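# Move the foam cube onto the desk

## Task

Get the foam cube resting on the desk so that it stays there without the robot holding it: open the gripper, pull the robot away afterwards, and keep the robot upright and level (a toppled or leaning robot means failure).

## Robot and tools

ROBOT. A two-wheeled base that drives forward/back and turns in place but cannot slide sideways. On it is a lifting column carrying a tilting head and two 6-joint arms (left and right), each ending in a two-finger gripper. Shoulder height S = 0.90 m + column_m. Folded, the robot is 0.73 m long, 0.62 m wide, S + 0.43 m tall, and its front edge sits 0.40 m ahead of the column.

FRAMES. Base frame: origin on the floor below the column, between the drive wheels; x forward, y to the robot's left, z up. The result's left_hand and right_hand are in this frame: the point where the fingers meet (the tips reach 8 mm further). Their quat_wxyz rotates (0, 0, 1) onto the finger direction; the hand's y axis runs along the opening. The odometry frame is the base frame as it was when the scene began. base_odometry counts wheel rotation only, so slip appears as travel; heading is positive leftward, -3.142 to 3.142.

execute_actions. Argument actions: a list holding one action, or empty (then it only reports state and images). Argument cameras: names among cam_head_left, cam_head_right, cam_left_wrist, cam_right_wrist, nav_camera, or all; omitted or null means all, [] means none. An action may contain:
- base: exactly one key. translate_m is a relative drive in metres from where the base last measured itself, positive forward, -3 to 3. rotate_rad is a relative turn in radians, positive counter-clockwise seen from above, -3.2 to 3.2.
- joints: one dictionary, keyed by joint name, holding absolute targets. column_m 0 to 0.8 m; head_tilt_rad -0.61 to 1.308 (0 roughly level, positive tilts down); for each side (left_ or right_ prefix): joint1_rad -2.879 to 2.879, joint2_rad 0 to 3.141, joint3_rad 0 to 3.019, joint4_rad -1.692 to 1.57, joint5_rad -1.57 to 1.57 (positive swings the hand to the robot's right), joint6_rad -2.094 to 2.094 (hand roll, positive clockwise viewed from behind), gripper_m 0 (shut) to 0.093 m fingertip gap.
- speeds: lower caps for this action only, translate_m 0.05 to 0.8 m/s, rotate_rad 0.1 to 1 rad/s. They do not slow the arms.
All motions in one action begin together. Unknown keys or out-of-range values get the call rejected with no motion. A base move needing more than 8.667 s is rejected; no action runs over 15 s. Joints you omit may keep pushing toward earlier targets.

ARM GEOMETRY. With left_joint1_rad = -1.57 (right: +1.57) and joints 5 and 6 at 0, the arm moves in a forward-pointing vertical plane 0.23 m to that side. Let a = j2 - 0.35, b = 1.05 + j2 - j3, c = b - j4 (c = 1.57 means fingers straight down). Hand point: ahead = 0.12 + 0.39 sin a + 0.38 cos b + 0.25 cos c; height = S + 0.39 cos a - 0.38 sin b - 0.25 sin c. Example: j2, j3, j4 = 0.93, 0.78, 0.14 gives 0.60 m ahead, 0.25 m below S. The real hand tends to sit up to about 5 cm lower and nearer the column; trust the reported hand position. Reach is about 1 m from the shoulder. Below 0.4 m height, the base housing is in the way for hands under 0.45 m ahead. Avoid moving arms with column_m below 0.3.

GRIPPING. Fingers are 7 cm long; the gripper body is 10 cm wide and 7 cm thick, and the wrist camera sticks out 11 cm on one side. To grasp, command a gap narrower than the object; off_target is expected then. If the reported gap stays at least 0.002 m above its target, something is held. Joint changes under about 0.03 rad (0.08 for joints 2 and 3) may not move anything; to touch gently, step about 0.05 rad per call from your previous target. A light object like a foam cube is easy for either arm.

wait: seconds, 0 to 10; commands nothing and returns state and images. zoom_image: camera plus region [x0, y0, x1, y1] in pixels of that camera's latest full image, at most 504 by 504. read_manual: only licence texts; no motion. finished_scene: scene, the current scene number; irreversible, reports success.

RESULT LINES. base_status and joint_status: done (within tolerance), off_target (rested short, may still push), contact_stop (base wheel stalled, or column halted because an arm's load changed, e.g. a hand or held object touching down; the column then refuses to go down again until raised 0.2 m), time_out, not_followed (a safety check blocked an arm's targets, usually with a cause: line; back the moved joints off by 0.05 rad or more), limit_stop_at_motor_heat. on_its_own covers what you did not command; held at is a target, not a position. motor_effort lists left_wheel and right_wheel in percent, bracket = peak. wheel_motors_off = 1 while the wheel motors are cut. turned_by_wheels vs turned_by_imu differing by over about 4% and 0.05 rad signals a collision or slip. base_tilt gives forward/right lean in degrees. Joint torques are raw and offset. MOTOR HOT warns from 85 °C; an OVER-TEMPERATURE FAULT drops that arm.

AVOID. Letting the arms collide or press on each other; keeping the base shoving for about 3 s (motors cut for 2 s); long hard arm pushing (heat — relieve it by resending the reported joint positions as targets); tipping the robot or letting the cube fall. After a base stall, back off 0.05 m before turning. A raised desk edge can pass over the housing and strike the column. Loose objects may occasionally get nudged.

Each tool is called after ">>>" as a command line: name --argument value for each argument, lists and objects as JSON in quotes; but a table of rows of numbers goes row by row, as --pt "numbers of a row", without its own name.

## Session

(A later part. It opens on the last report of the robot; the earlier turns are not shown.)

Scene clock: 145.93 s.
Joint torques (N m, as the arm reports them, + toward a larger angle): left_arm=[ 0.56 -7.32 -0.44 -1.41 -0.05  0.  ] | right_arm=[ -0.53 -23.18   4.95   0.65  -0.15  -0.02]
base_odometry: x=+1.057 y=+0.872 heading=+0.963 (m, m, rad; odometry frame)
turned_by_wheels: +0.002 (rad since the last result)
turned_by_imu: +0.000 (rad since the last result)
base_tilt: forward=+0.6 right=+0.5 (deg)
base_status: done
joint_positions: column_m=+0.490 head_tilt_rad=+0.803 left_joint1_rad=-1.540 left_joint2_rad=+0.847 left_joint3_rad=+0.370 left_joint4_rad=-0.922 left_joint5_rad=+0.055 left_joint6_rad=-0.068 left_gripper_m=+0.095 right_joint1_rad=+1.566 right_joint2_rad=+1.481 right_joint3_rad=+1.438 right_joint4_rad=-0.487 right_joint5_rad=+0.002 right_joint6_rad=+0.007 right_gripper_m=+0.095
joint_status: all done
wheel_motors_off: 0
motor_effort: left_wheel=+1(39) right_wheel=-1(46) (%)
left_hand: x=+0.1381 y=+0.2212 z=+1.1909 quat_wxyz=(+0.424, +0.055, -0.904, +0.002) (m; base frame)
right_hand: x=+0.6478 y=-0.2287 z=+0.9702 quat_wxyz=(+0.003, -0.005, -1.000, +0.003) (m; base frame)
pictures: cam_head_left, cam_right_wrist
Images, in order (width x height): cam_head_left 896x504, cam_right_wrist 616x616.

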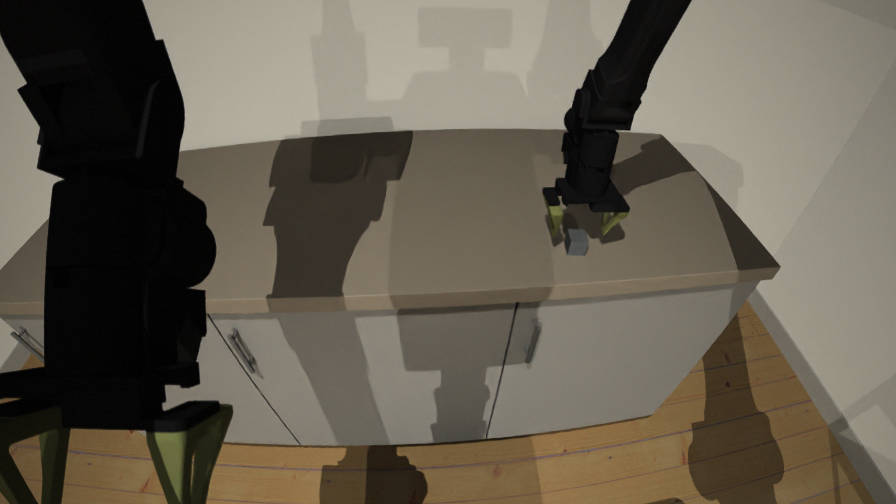

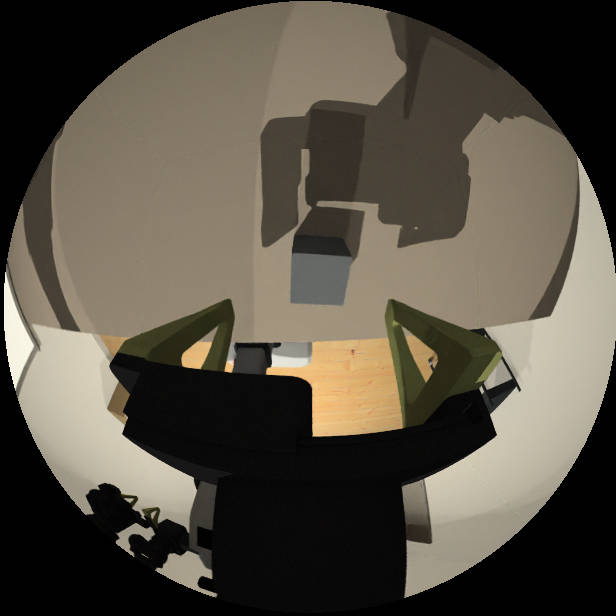

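>>> execute_actions --actions '[{"joints":{"column_m":0.445}}]' --cameras '["cam_head_left","cam_right_wrist"]'

Scene clock: 159.17 s.
Joint torques (N m, as the arm reports them, + toward a larger angle): left_arm=[ 0.59 -7.62 -0.4  -1.4  -0.05  0.01] | right_arm=[ -0.56 -22.92   4.91   0.65  -0.15  -0.02]
base_odometry: x=+1.057 y=+0.872 heading=+0.963 (m, m, rad; odometry frame)
turned_by_wheels: +0.000 (rad since the last result)
turned_by_imu: -0.002 (rad since the last result)
base_tilt: forward=+0.7 right=+0.4 (deg)
base_status: not commanded
joint_positions: column_m=+0.445 head_tilt_rad=+0.803 left_joint1_rad=-1.540 left_joint2_rad=+0.847 left_joint3_rad=+0.370 left_joint4_rad=-0.922 left_joint5_rad=+0.055 left_joint6_rad=-0.068 left_gripper_m=+0.095 right_joint1_rad=+1.566 right_joint2_rad=+1.481 right_joint3_rad=+1.438 right_joint4_rad=-0.487 right_joint5_rad=+0.002 right_joint6_rad=+0.007 right_gripper_m=+0.095
joint_status: all done
wheel_motors_off: 0
motor_effort: left_wheel=+2(2) right_wheel=-2(2) (%)
left_hand: x=+0.1381 y=+0.2212 z=+1.1459 quat_wxyz=(+0.424, +0.055, -0.904, +0.002) (m; base frame)
right_hand: x=+0.6478 y=-0.2287 z=+0.9253 quat_wxyz=(+0.003, -0.005, -1.000, +0.003) (m; base frame)
pictures: cam_head_left, cam_right_wrist
Images, in order (width x height): cam_head_left 896x504, cam_right_wrist 616x616.

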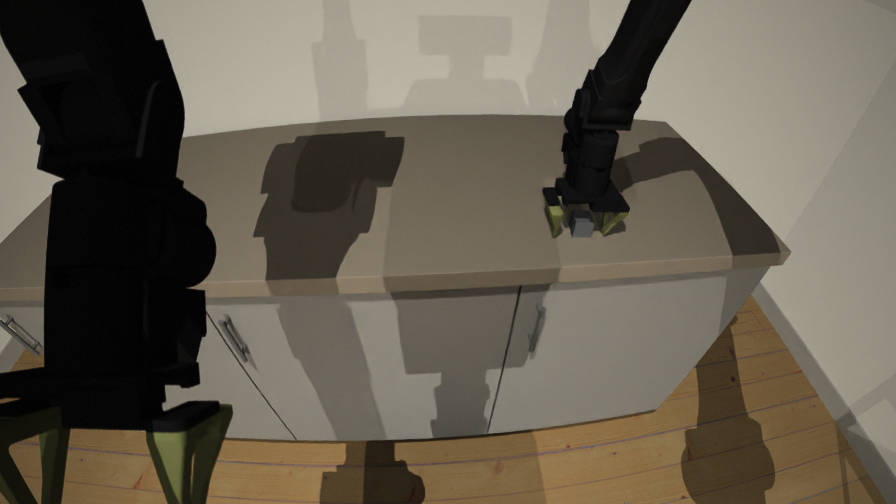

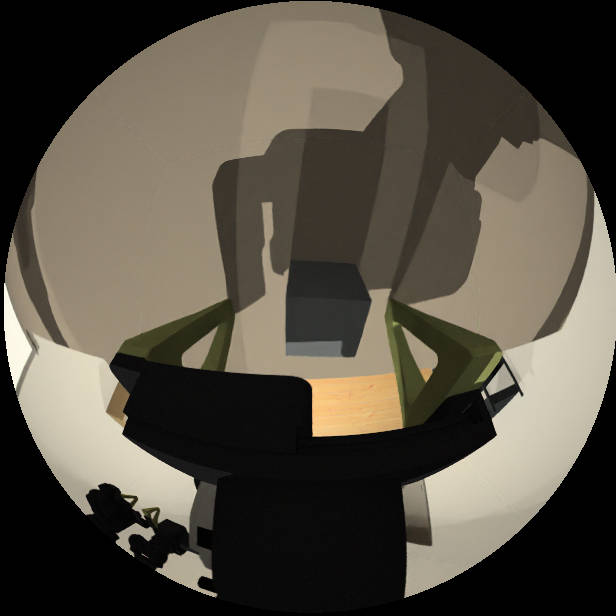

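>>> zoom_image --camera "cam_head_left" --region '[520, 160, 660, 265]'

>>> zoom_image --camera "cam_right_wrist" --region '[200, 220, 420, 400]'

Region (520, 160, 660, 265) of cam_head_left's 896x504 image, scaled by 3.600, with more detail than that image has; it fills the top 378 rows of this view, and the rest is white.

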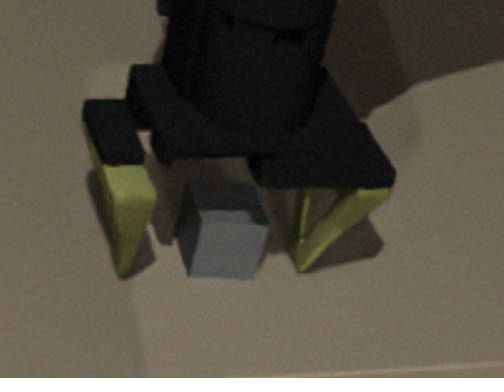

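Region (200, 220, 420, 400) of cam_right_wrist's 616x616 image, scaled by 2.291, with more detail than that image has; it fills the top 412 rows of this view, and the rest is white.

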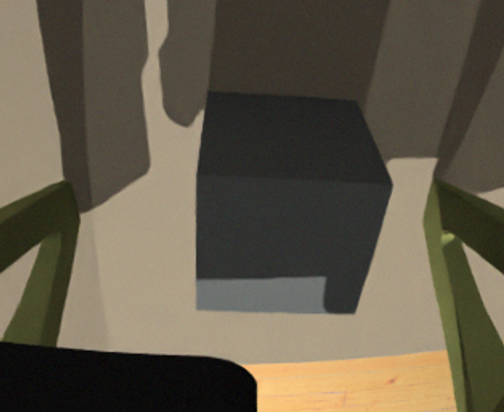

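>>> execute_actions --actions '[{"base":{"translate_m":0.017}}]' --cameras '[]'

>>> execute_actions --actions '[{"joints":{"right_gripper_m":0.02}}]' --cameras '["cam_head_left","cam_right_wrist"]'

Scene clock: 196.33 s.
Joint torques (N m, as the arm reports them, + toward a larger angle): left_arm=[ 0.59 -7.75 -0.44 -1.43 -0.05  0.  ] | right_arm=[ -0.58 -23.04   5.04   0.67  -0.15  -0.02]
base_odometry: x=+1.066 y=+0.886 heading=+0.964 (m, m, rad; odometry frame)
turned_by_wheels: +0.001 (rad since the last result)
turned_by_imu: -0.001 (rad since the last result)
base_tilt: forward=+0.7 right=+0.4 (deg)
base_status: done
joint_positions: column_m=+0.445 head_tilt_rad=+0.803 left_joint1_rad=-1.540 left_joint2_rad=+0.847 left_joint3_rad=+0.370 left_joint4_rad=-0.922 left_joint5_rad=+0.055 left_joint6_rad=-0.068 left_gripper_m=+0.095 right_joint1_rad=+1.566 right_joint2_rad=+1.481 right_joint3_rad=+1.438 right_joint4_rad=-0.487 right_joint5_rad=+0.002 right_joint6_rad=+0.007 right_gripper_m=+0.095
joint_status: not commanded
wheel_motors_off: 0
motor_effort: left_wheel=+1(28) right_wheel=-1(37) (%)
left_hand: x=+0.1381 y=+0.2212 z=+1.1459 quat_wxyz=(+0.424, +0.055, -0.904, +0.002) (m; base frame)
right_hand: x=+0.6476 y=-0.2287 z=+0.9252 quat_wxyz=(+0.003, -0.005, -1.000, +0.003) (m; base frame)
pictures: none
No camera images: the call's "cameras" was empty. Leave "cameras" out to get every camera's image.

Scene clock: 197.00 s.
Joint torques (N m, as the arm reports them, + toward a larger angle): left_arm=[ 0.58 -7.56 -0.43 -1.43 -0.05  0.  ] | right_arm=[ -0.63 -23.12   4.97   0.64  -0.15  -0.02]
base_odometry: x=+1.066 y=+0.886 heading=+0.964 (m, m, rad; odometry frame)
turned_by_wheels: +0.000 (rad since the last result)
turned_by_imu: +0.000 (rad since the last result)
base_tilt: forward=+0.7 right=+0.5 (deg)
base_status: not commanded
joint_positions: column_m=+0.445 head_tilt_rad=+0.803 left_joint1_rad=-1.540 left_joint2_rad=+0.847 left_joint3_rad=+0.370 left_joint4_rad=-0.922 left_joint5_rad=+0.055 left_joint6_rad=-0.068 left_gripper_m=+0.095 right_joint1_rad=+1.566 right_joint2_rad=+1.481 right_joint3_rad=+1.438 right_joint4_rad=-0.487 right_joint5_rad=+0.002 right_joint6_rad=+0.007 right_gripper_m=+0.034
joint_status: right_gripper_m off_target (ended at +0.034, target +0.020)
wheel_motors_off: 0
motor_effort: left_wheel=+1(1) right_wheel=-1(1) (%)
left_hand: x=+0.1381 y=+0.2212 z=+1.1459 quat_wxyz=(+0.424, +0.055, -0.904, +0.002) (m; base frame)
right_hand: x=+0.6476 y=-0.2287 z=+0.9252 quat_wxyz=(+0.003, -0.005, -1.000, +0.003) (m; base frame)
pictures: cam_head_left, cam_right_wrist
Images, in order (width x height): cam_head_left 896x504, cam_right_wrist 616x616.

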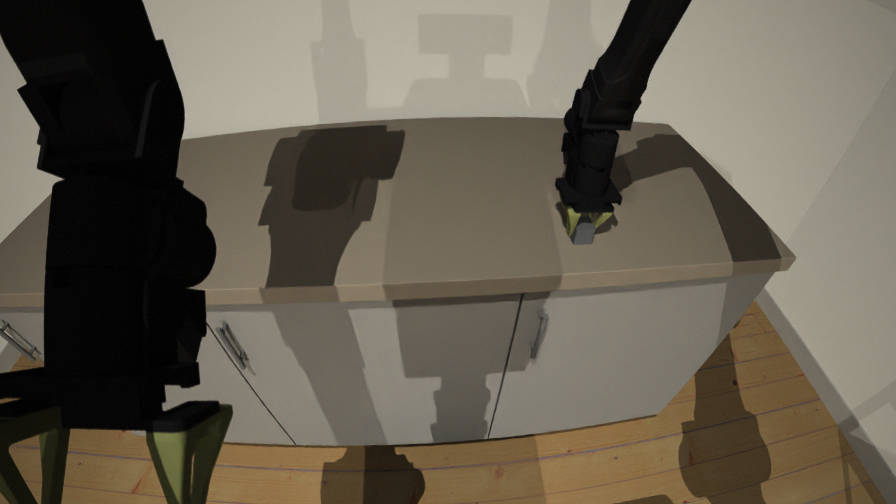

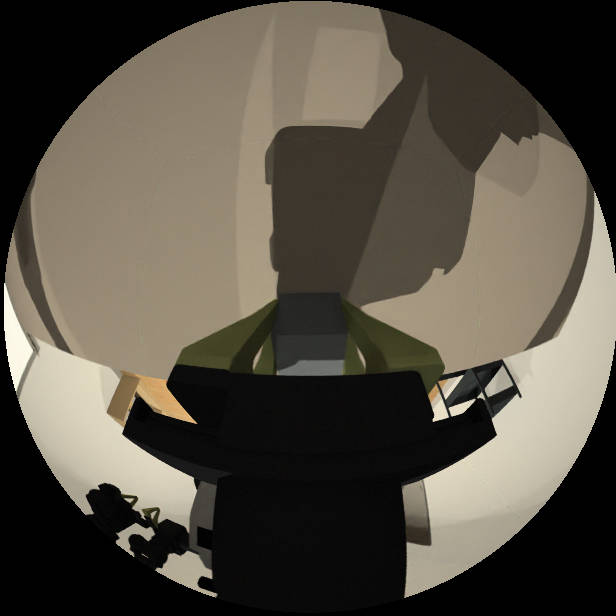

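>>> zoom_image --camera "cam_head_left" --region '[530, 170, 640, 260]'

>>> zoom_image --camera "cam_right_wrist" --region '[220, 250, 400, 400]'

Region (530, 170, 640, 260) of cam_head_left's 896x504 image, scaled by 4.582, with more detail than that image has; it fills the top 412 rows of this view, and the rest is white.

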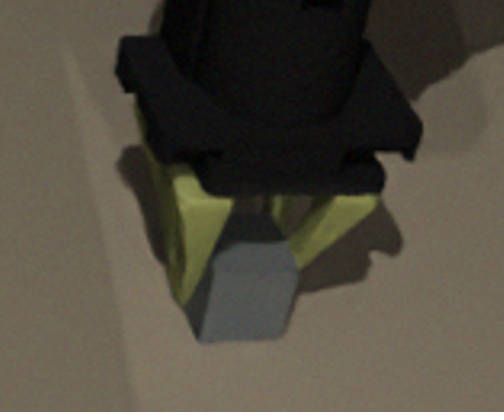

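Region (220, 250, 400, 400) of cam_right_wrist's 616x616 image, scaled by 2.800, with more detail than that image has.

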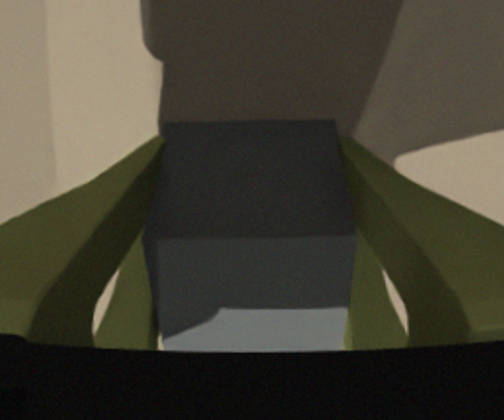

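>>> execute_actions --actions '[{"joints":{"column_m":0.485}}]' --cameras '["cam_head_left","cam_right_wrist"]'

Scene clock: 239.23 s.
Joint torques (N m, as the arm reports them, + toward a larger angle): left_arm=[ 0.59 -7.49 -0.4  -1.41 -0.04  0.01] | right_arm=[ -0.61 -23.17   4.87   0.65  -0.15  -0.03]
base_odometry: x=+1.066 y=+0.886 heading=+0.964 (m, m, rad; odometry frame)
turned_by_wheels: +0.000 (rad since the last result)
turned_by_imu: -0.002 (rad since the last result)
base_tilt: forward=+0.6 right=+0.4 (deg)
base_status: not commanded
joint_positions: column_m=+0.485 head_tilt_rad=+0.803 left_joint1_rad=-1.540 left_joint2_rad=+0.847 left_joint3_rad=+0.370 left_joint4_rad=-0.922 left_joint5_rad=+0.055 left_joint6_rad=-0.068 left_gripper_m=+0.095 right_joint1_rad=+1.566 right_joint2_rad=+1.481 right_joint3_rad=+1.438 right_joint4_rad=-0.487 right_joint5_rad=+0.002 right_joint6_rad=+0.007 right_gripper_m=+0.034
joint_status: all done
wheel_motors_off: 0
motor_effort: left_wheel=+1(1) right_wheel=-1(1) (%)
left_hand: x=+0.1381 y=+0.2212 z=+1.1858 quat_wxyz=(+0.424, +0.055, -0.904, +0.002) (m; base frame)
right_hand: x=+0.6476 y=-0.2287 z=+0.9651 quat_wxyz=(+0.003, -0.005, -1.000, +0.003) (m; base frame)
pictures: cam_head_left, cam_right_wrist
Images, in order (width x height): cam_head_left 896x504, cam_right_wrist 616x616.

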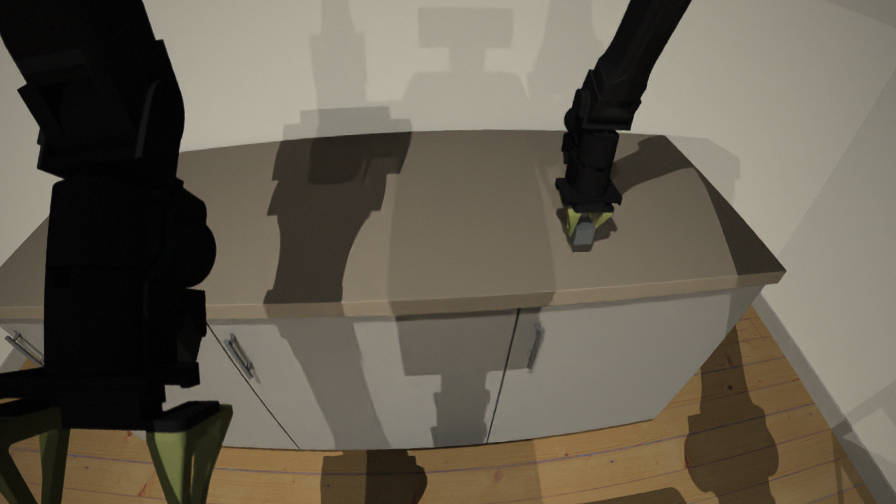

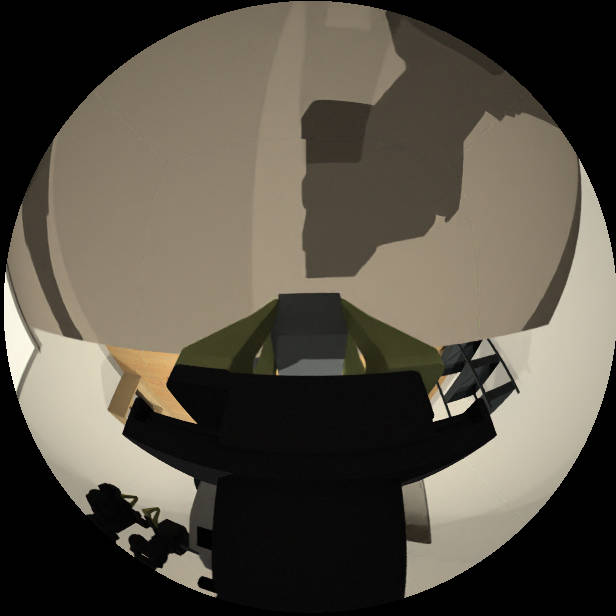

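Lifted. Back off, turn toward the desk.

>>> execute_actions --actions '[{"base":{"translate_m":-0.4}}]' --cameras '[]'

>>> execute_actions --actions '[{"base":{"rotate_rad":-3.08},"joints":{"column_m":0.4,"head_tilt_rad":0.6}}]' --cameras '["cam_head_left","cam_head_right","cam_right_wrist","nav_camera"]'

Scene clock: 243.70 s.
Joint torques (N m, as the arm reports them, + toward a larger angle): left_arm=[ 0.6  -7.61 -0.24 -1.44 -0.05  0.  ] | right_arm=[ -0.62 -23.06   5.02   0.65  -0.15  -0.02]
base_odometry: x=+0.838 y=+0.558 heading=+0.966 (m, m, rad; odometry frame)
turned_by_wheels: +0.002 (rad since the last result)
turned_by_imu: +0.000 (rad since the last result)
base_tilt: forward=+0.7 right=+0.4 (deg)
base_status: done
joint_positions: column_m=+0.485 head_tilt_rad=+0.803 left_joint1_rad=-1.540 left_joint2_rad=+0.846 left_joint3_rad=+0.367 left_joint4_rad=-0.922 left_joint5_rad=+0.055 left_joint6_rad=-0.068 left_gripper_m=+0.095 right_joint1_rad=+1.567 right_joint2_rad=+1.481 right_joint3_rad=+1.436 right_joint4_rad=-0.487 right_joint5_rad=+0.002 right_joint6_rad=+0.007 right_gripper_m=+0.034
joint_status: not commanded
wheel_motors_off: 0
motor_effort: left_wheel=+1(42) right_wheel=-1(30) (%)
left_hand: x=+0.1365 y=+0.2212 z=+1.1863 quat_wxyz=(+0.425, +0.055, -0.904, +0.002) (m; base frame)
right_hand: x=+0.6469 y=-0.2282 z=+0.9649 quat_wxyz=(+0.004, -0.005, -1.000, +0.003) (m; base frame)
pictures: none
No camera images: the call's "cameras" was empty. Leave "cameras" out to get every camera's image.

Scene clock: 248.10 s.
Joint torques (N m, as the arm reports them, + toward a larger angle): left_arm=[ 0.58 -7.52 -0.43 -1.44 -0.05  0.  ] | right_arm=[ -0.04 -23.25   5.06   0.64  -0.15  -0.02]
base_odometry: x=+0.838 y=+0.558 heading=-2.114 (m, m, rad; odometry frame)
turned_by_wheels: -3.079 (rad since the last result)
turned_by_imu: -3.049 (rad since the last result)
base_tilt: forward=+0.6 right=+0.3 (deg)
base_status: done
joint_positions: column_m=+0.400 head_tilt_rad=+0.618 left_joint1_rad=-1.540 left_joint2_rad=+0.846 left_joint3_rad=+0.369 left_joint4_rad=-0.922 left_joint5_rad=+0.055 left_joint6_rad=-0.068 left_gripper_m=+0.095 right_joint1_rad=+1.564 right_joint2_rad=+1.481 right_joint3_rad=+1.436 right_joint4_rad=-0.487 right_joint5_rad=+0.002 right_joint6_rad=+0.007 right_gripper_m=+0.034
joint_status: all done
wheel_motors_off: 0
motor_effort: left_wheel=+3(42) right_wheel=-3(40) (%)
left_hand: x=+0.1378 y=+0.2212 z=+1.1010 quat_wxyz=(+0.424, +0.055, -0.904, +0.002) (m; base frame)
right_hand: x=+0.6469 y=-0.2305 z=+0.8800 quat_wxyz=(+0.004, -0.005, -1.000, +0.004) (m; base frame)
pictures: cam_head_left, cam_head_right, cam_right_wrist, nav_camera
Images, in order (width x height): cam_head_left 896x504, cam_head_right 896x504, cam_right_wrist 616x616, nav_camera 896x504.

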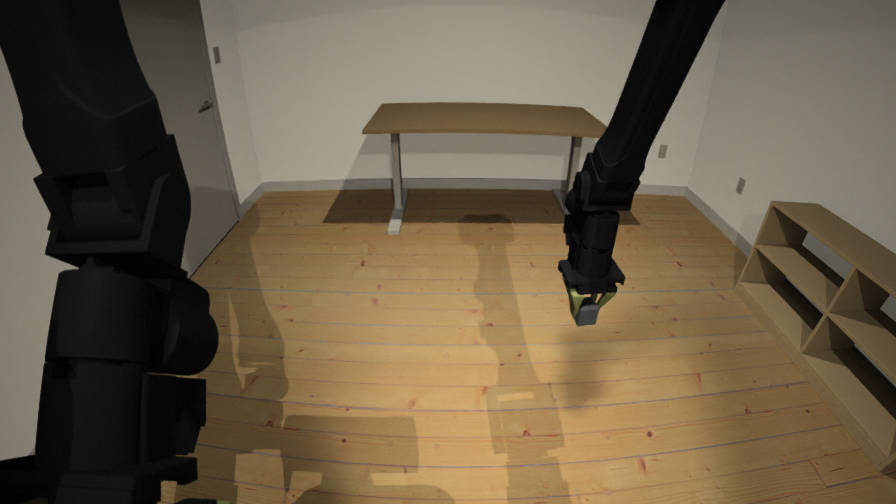

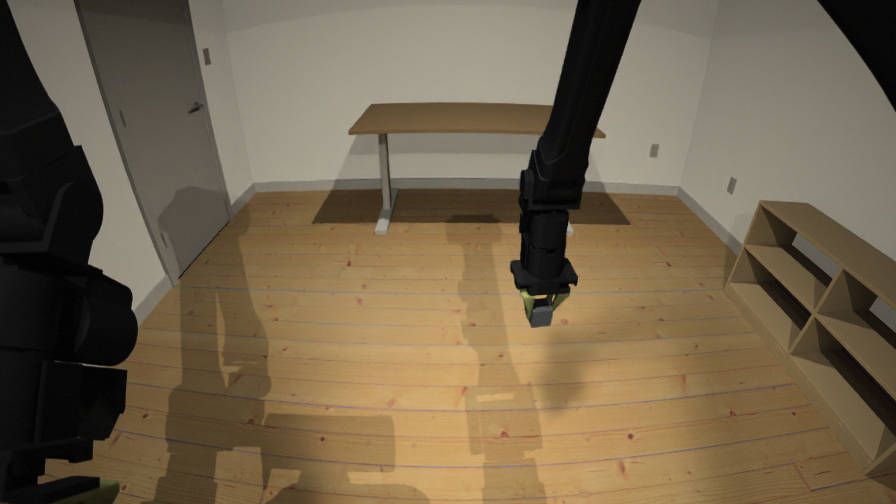

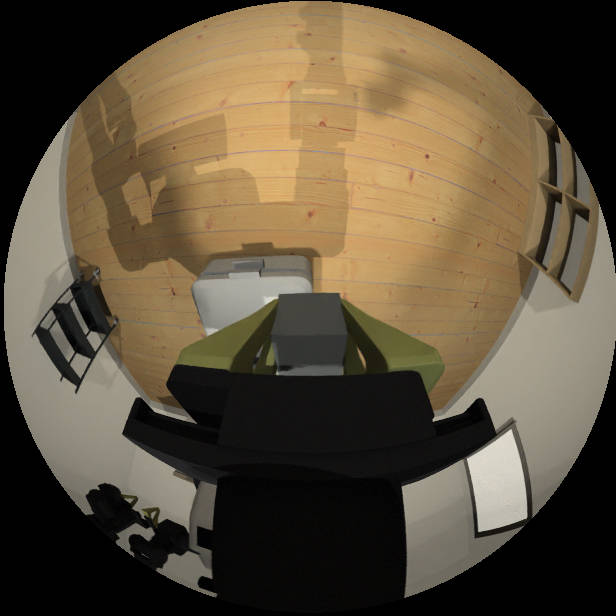

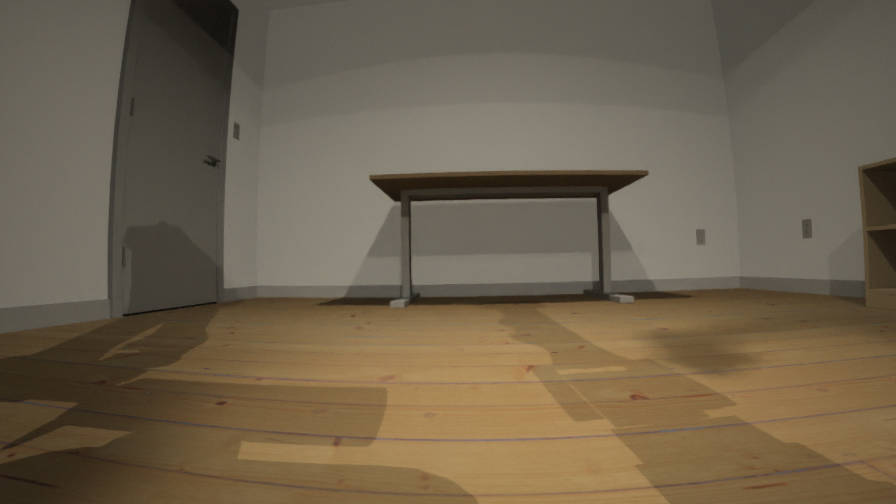

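>>> execute_actions --actions '[{"base":{"translate_m":1.75},"joints":{"head_tilt_rad":0.8}}]' --cameras '["cam_head_left","cam_head_right","cam_right_wrist","nav_camera"]'

Scene clock: 258.00 s.
Joint torques (N m, as the arm reports them, + toward a larger angle): left_arm=[ 0.58 -7.56 -0.45 -1.4  -0.05  0.01] | right_arm=[ -0.45 -23.23   5.13   0.65  -0.15  -0.02]
base_odometry: x=-0.066 y=-0.940 heading=-2.115 (m, m, rad; odometry frame)
turned_by_wheels: -0.001 (rad since the last result)
turned_by_imu: -0.003 (rad since the last result)
base_tilt: forward=+0.7 right=+0.4 (deg)
base_status: done
joint_positions: column_m=+0.400 head_tilt_rad=+0.803 left_joint1_rad=-1.540 left_joint2_rad=+0.846 left_joint3_rad=+0.371 left_joint4_rad=-0.922 left_joint5_rad=+0.055 left_joint6_rad=-0.068 left_gripper_m=+0.095 right_joint1_rad=+1.564 right_joint2_rad=+1.481 right_joint3_rad=+1.436 right_joint4_rad=-0.487 right_joint5_rad=+0.002 right_joint6_rad=+0.007 right_gripper_m=+0.034
joint_status: all done
wheel_motors_off: 0
motor_effort: left_wheel=+0(41) right_wheel=+1(45) (%)
left_hand: x=+0.1384 y=+0.2212 z=+1.1008 quat_wxyz=(+0.423, +0.055, -0.904, +0.002) (m; base frame)
right_hand: x=+0.6469 y=-0.2300 z=+0.8800 quat_wxyz=(+0.004, -0.005, -1.000, +0.004) (m; base frame)
pictures: cam_head_left, cam_head_right, cam_right_wrist, nav_camera
Images, in order (width x height): cam_head_left 896x504, cam_head_right 896x504, cam_right_wrist 616x616, nav_camera 896x504.

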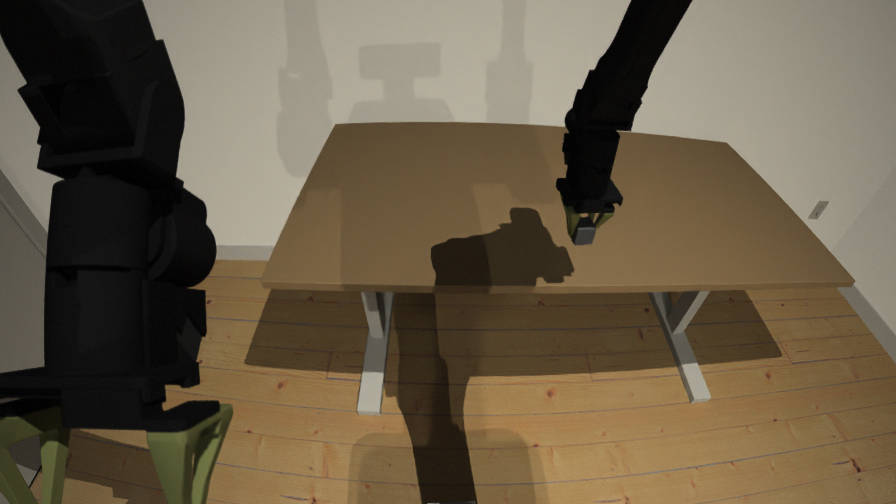

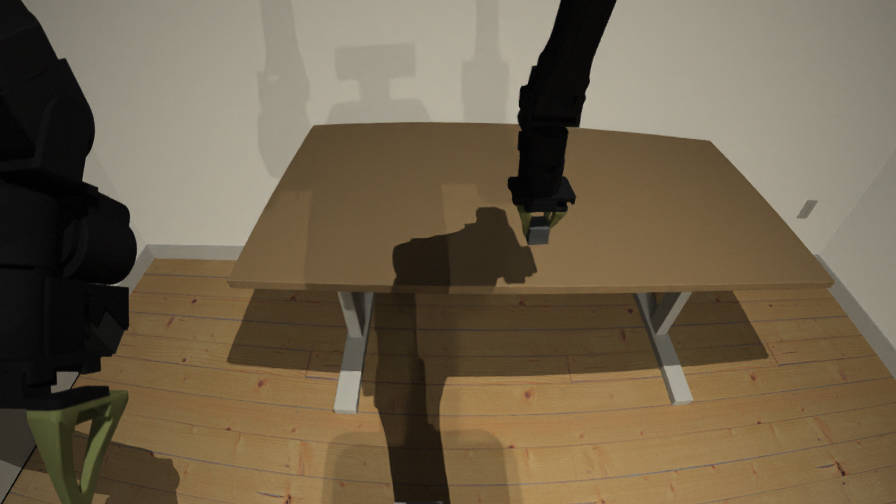

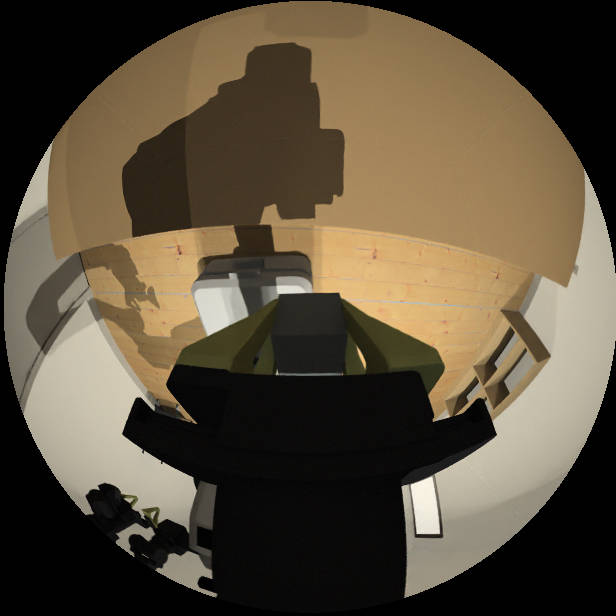

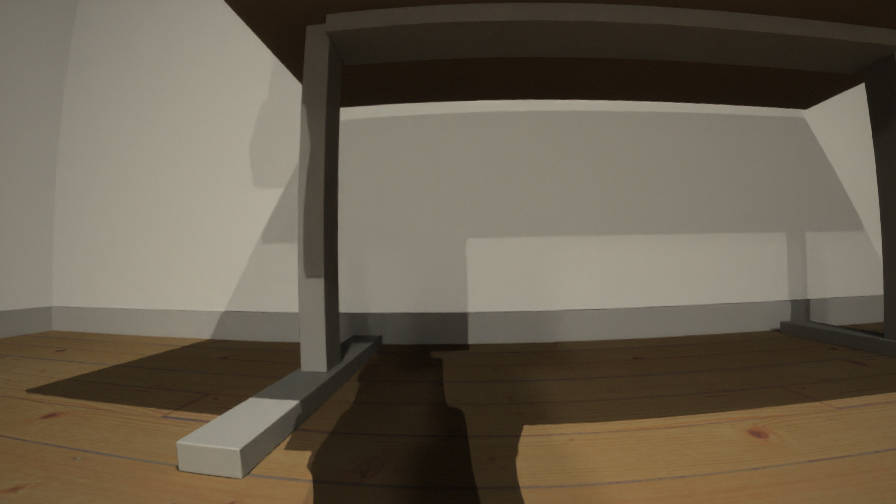

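>>> execute_actions --actions '[{"base":{"translate_m":0.19},"joints":{"column_m":0.34}}]' --cameras '["cam_head_left","cam_head_right","cam_right_wrist"]'

Scene clock: 268.03 s.
Joint torques (N m, as the arm reports them, + toward a larger angle): left_arm=[ 0.54 -7.24 -0.52 -1.41 -0.05  0.  ] | right_arm=[ -0.52 -23.28   5.11   0.63  -0.15  -0.02]
base_odometry: x=-0.165 y=-1.103 heading=-2.115 (m, m, rad; odometry frame)
turned_by_wheels: -0.001 (rad since the last result)
turned_by_imu: -0.003 (rad since the last result)
base_tilt: forward=+0.7 right=+0.4 (deg)
base_status: done
joint_positions: column_m=+0.340 head_tilt_rad=+0.803 left_joint1_rad=-1.540 left_joint2_rad=+0.846 left_joint3_rad=+0.371 left_joint4_rad=-0.922 left_joint5_rad=+0.055 left_joint6_rad=-0.068 left_gripper_m=+0.095 right_joint1_rad=+1.564 right_joint2_rad=+1.481 right_joint3_rad=+1.436 right_joint4_rad=-0.487 right_joint5_rad=+0.002 right_joint6_rad=+0.007 right_gripper_m=+0.034
joint_status: all done
wheel_motors_off: 0
motor_effort: left_wheel=-1(29) right_wheel=+1(30) (%)
left_hand: x=+0.1386 y=+0.2212 z=+1.0408 quat_wxyz=(+0.423, +0.055, -0.904, +0.002) (m; base frame)
right_hand: x=+0.6469 y=-0.2300 z=+0.8200 quat_wxyz=(+0.004, -0.005, -1.000, +0.004) (m; base frame)
pictures: cam_head_left, cam_head_right, cam_right_wrist
Images, in order (width x height): cam_head_left 896x504, cam_head_right 896x504, cam_right_wrist 616x616.

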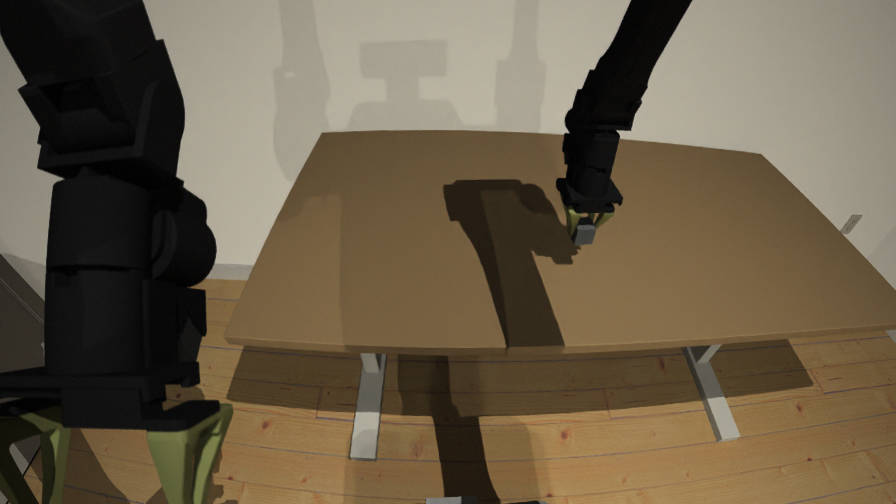

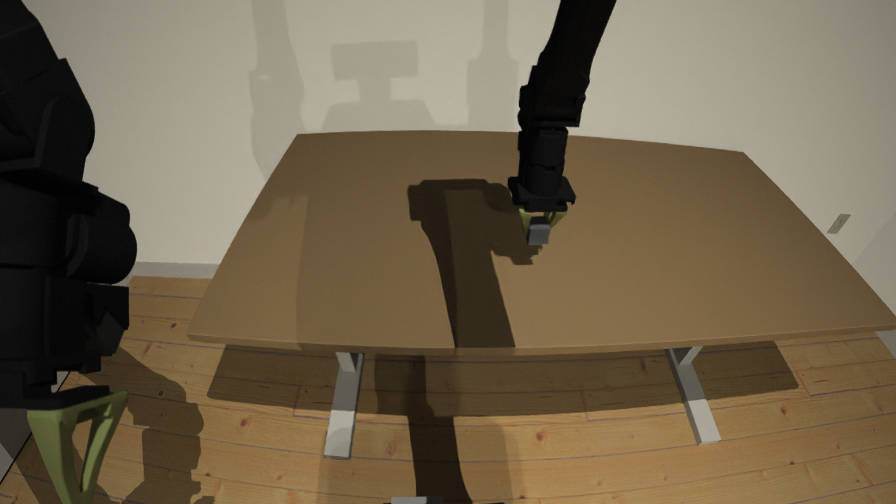

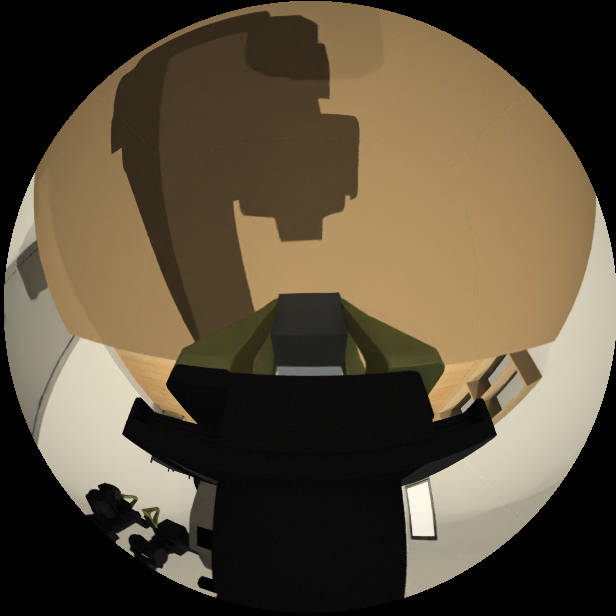

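>>> zoom_image --camera "cam_head_left" --region '[520, 180, 640, 280]'

Region (520, 180, 640, 280) of cam_head_left's 896x504 image, scaled by 4.200, with more detail than that image has.

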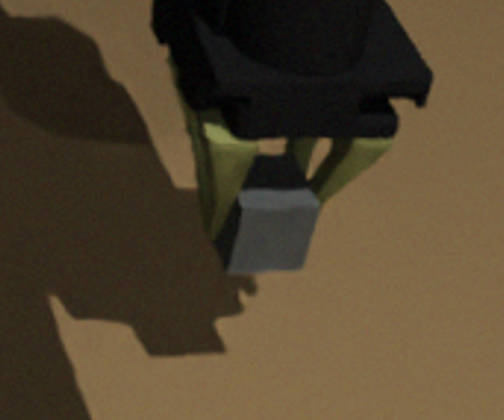

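>>> execute_actions --actions '[{"joints":{"column_m":0.30}}]' --cameras '["cam_head_left","cam_right_wrist"]'

>>> zoom_image --camera "cam_head_left" --region '[520, 180, 640, 280]'

Scene clock: 278.17 s.
Joint torques (N m, as the arm reports them, + toward a larger angle): left_arm=[ 0.62 -7.57 -0.51 -1.43 -0.05  0.01] | right_arm=[ -0.49 -23.06   5.04   0.65  -0.15  -0.02]
base_odometry: x=-0.165 y=-1.103 heading=-2.115 (m, m, rad; odometry frame)
turned_by_wheels: +0.000 (rad since the last result)
turned_by_imu: -0.002 (rad since the last result)
base_tilt: forward=+0.5 right=+0.3 (deg)
base_status: not commanded
joint_positions: column_m=+0.300 head_tilt_rad=+0.803 left_joint1_rad=-1.540 left_joint2_rad=+0.846 left_joint3_rad=+0.371 left_joint4_rad=-0.922 left_joint5_rad=+0.055 left_joint6_rad=-0.068 left_gripper_m=+0.095 right_joint1_rad=+1.564 right_joint2_rad=+1.481 right_joint3_rad=+1.436 right_joint4_rad=-0.487 right_joint5_rad=+0.002 right_joint6_rad=+0.007 right_gripper_m=+0.034
joint_status: all done
wheel_motors_off: 0
motor_effort: left_wheel=-1(1) right_wheel=+2(2) (%)
left_hand: x=+0.1386 y=+0.2212 z=+1.0008 quat_wxyz=(+0.423, +0.055, -0.904, +0.002) (m; base frame)
right_hand: x=+0.6469 y=-0.2300 z=+0.7800 quat_wxyz=(+0.004, -0.005, -1.000, +0.004) (m; base frame)
pictures: cam_head_left, cam_right_wrist
Images, in order (width x height): cam_head_left 896x504, cam_right_wrist 616x616.

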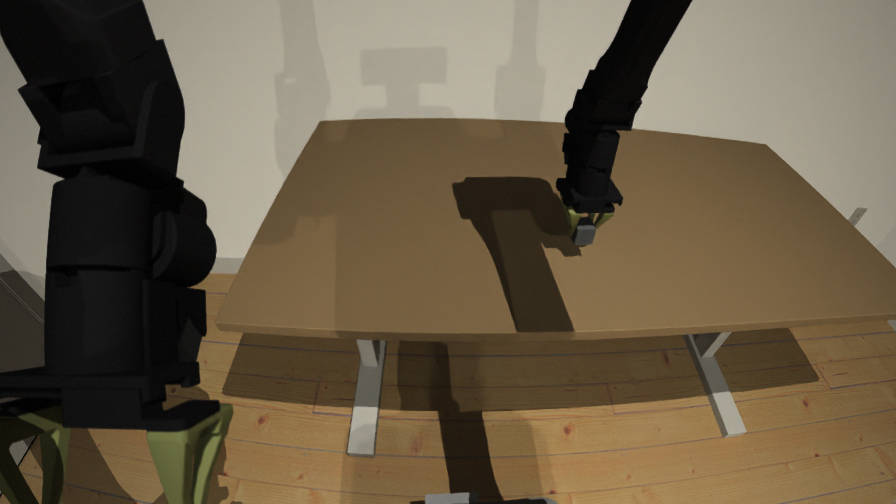

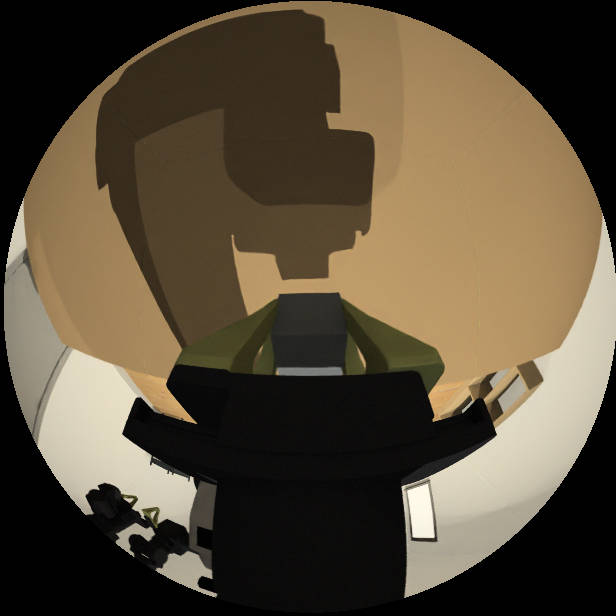

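Region (520, 180, 640, 280) of cam_head_left's 896x504 image, scaled by 4.200, with more detail than that image has.

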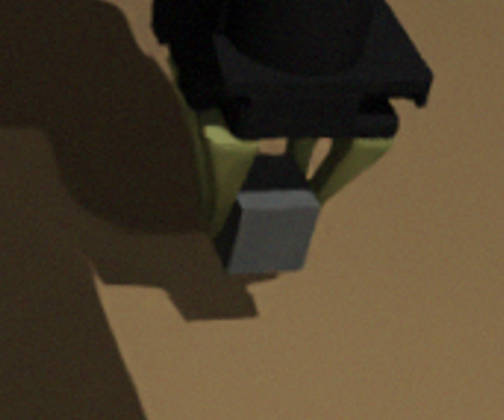

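>>> execute_actions --actions '[{"joints":{"column_m":0.258}}]' --cameras '["cam_head_left","cam_right_wrist"]'

>>> zoom_image --camera "cam_head_left" --region '[520, 180, 640, 280]'

Scene clock: 292.93 s.
Joint torques (N m, as the arm reports them, + toward a larger angle): left_arm=[ 0.66 -7.57 -0.5  -1.43 -0.05  0.  ] | right_arm=[ -0.45 -23.04   4.99   0.67  -0.15  -0.02]
base_odometry: x=-0.165 y=-1.103 heading=-2.115 (m, m, rad; odometry frame)
turned_by_wheels: +0.000 (rad since the last result)
turned_by_imu: -0.002 (rad since the last result)
base_tilt: forward=+0.6 right=+0.5 (deg)
base_status: not commanded
joint_positions: column_m=+0.258 head_tilt_rad=+0.803 left_joint1_rad=-1.540 left_joint2_rad=+0.846 left_joint3_rad=+0.371 left_joint4_rad=-0.922 left_joint5_rad=+0.055 left_joint6_rad=-0.068 left_gripper_m=+0.095 right_joint1_rad=+1.564 right_joint2_rad=+1.481 right_joint3_rad=+1.436 right_joint4_rad=-0.487 right_joint5_rad=+0.002 right_joint6_rad=+0.007 right_gripper_m=+0.034
joint_status: all done
wheel_motors_off: 0
motor_effort: left_wheel=-1(2) right_wheel=+2(2) (%)
left_hand: x=+0.1386 y=+0.2212 z=+0.9588 quat_wxyz=(+0.423, +0.055, -0.904, +0.002) (m; base frame)
right_hand: x=+0.6469 y=-0.2300 z=+0.7380 quat_wxyz=(+0.004, -0.005, -1.000, +0.004) (m; base frame)
pictures: cam_head_left, cam_right_wrist
Images, in order (width x height): cam_head_left 896x504, cam_right_wrist 616x616.

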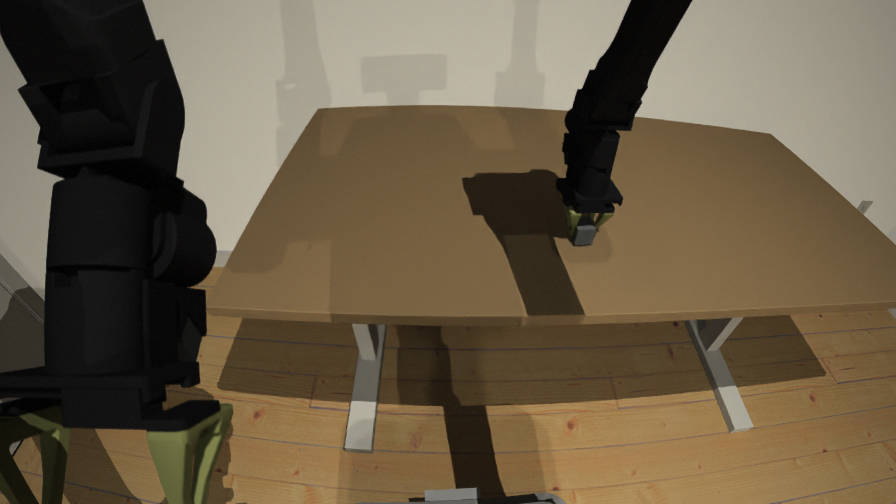

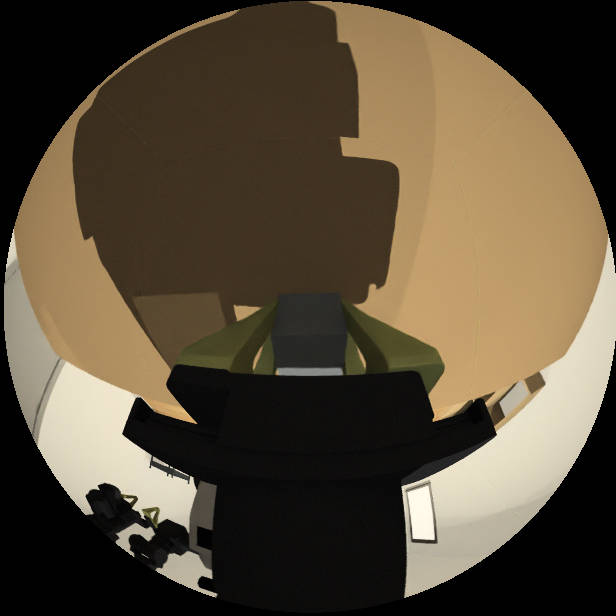

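Region (520, 180, 640, 280) of cam_head_left's 896x504 image, scaled by 4.200, with more detail than that image has.

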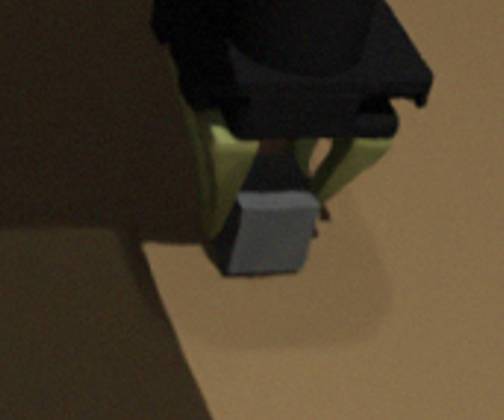

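>>> execute_actions --actions '[{"joints":{"column_m":0.251}}]' --cameras '["cam_head_left"]'

>>> zoom_image --camera "cam_head_left" --region '[520, 180, 640, 280]'

Scene clock: 297.50 s.
Joint torques (N m, as the arm reports them, + toward a larger angle): left_arm=[ 0.57 -7.52 -0.49 -1.41 -0.05  0.01] | right_arm=[ -0.44 -22.56   5.11   0.8   -0.14  -0.02]
base_odometry: x=-0.165 y=-1.103 heading=-2.115 (m, m, rad; odometry frame)
turned_by_wheels: +0.000 (rad since the last result)
turned_by_imu: -0.002 (rad since the last result)
base_tilt: forward=+0.7 right=+0.4 (deg)
base_status: not commanded
joint_positions: column_m=+0.251 head_tilt_rad=+0.803 left_joint1_rad=-1.540 left_joint2_rad=+0.846 left_joint3_rad=+0.371 left_joint4_rad=-0.922 left_joint5_rad=+0.055 left_joint6_rad=-0.068 left_gripper_m=+0.095 right_joint1_rad=+1.564 right_joint2_rad=+1.474 right_joint3_rad=+1.436 right_joint4_rad=-0.491 right_joint5_rad=+0.002 right_joint6_rad=+0.006 right_gripper_m=+0.034
joint_status: all done
wheel_motors_off: 0
motor_effort: left_wheel=-2(2) right_wheel=+3(3) (%)
left_hand: x=+0.1386 y=+0.2212 z=+0.9518 quat_wxyz=(+0.423, +0.055, -0.904, +0.002) (m; base frame)
right_hand: x=+0.6486 y=-0.2299 z=+0.7344 quat_wxyz=(+0.003, -0.005, -1.000, +0.004) (m; base frame)
pictures: cam_head_left
Images, in order (width x height): cam_head_left 896x504.

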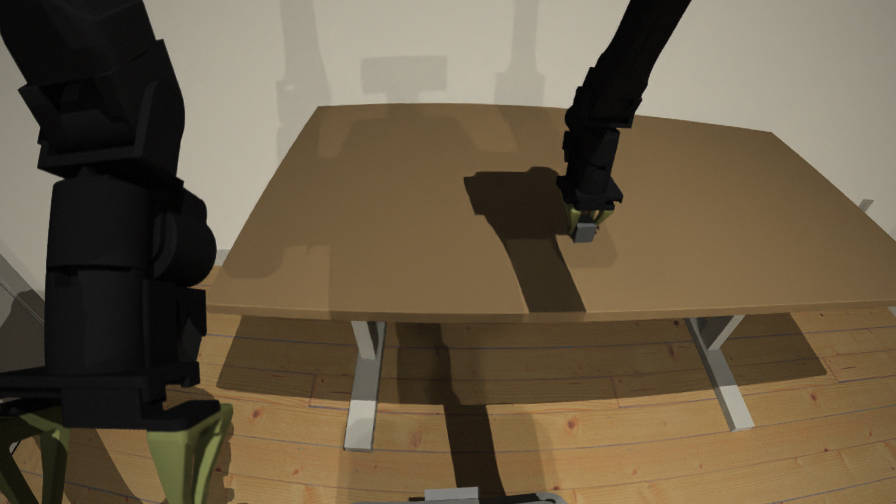

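Region (520, 180, 640, 280) of cam_head_left's 896x504 image, scaled by 4.200, with more detail than that image has.

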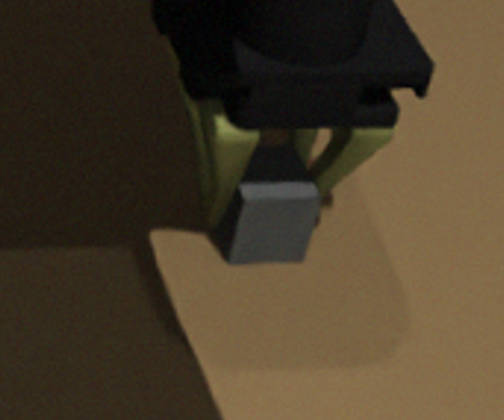

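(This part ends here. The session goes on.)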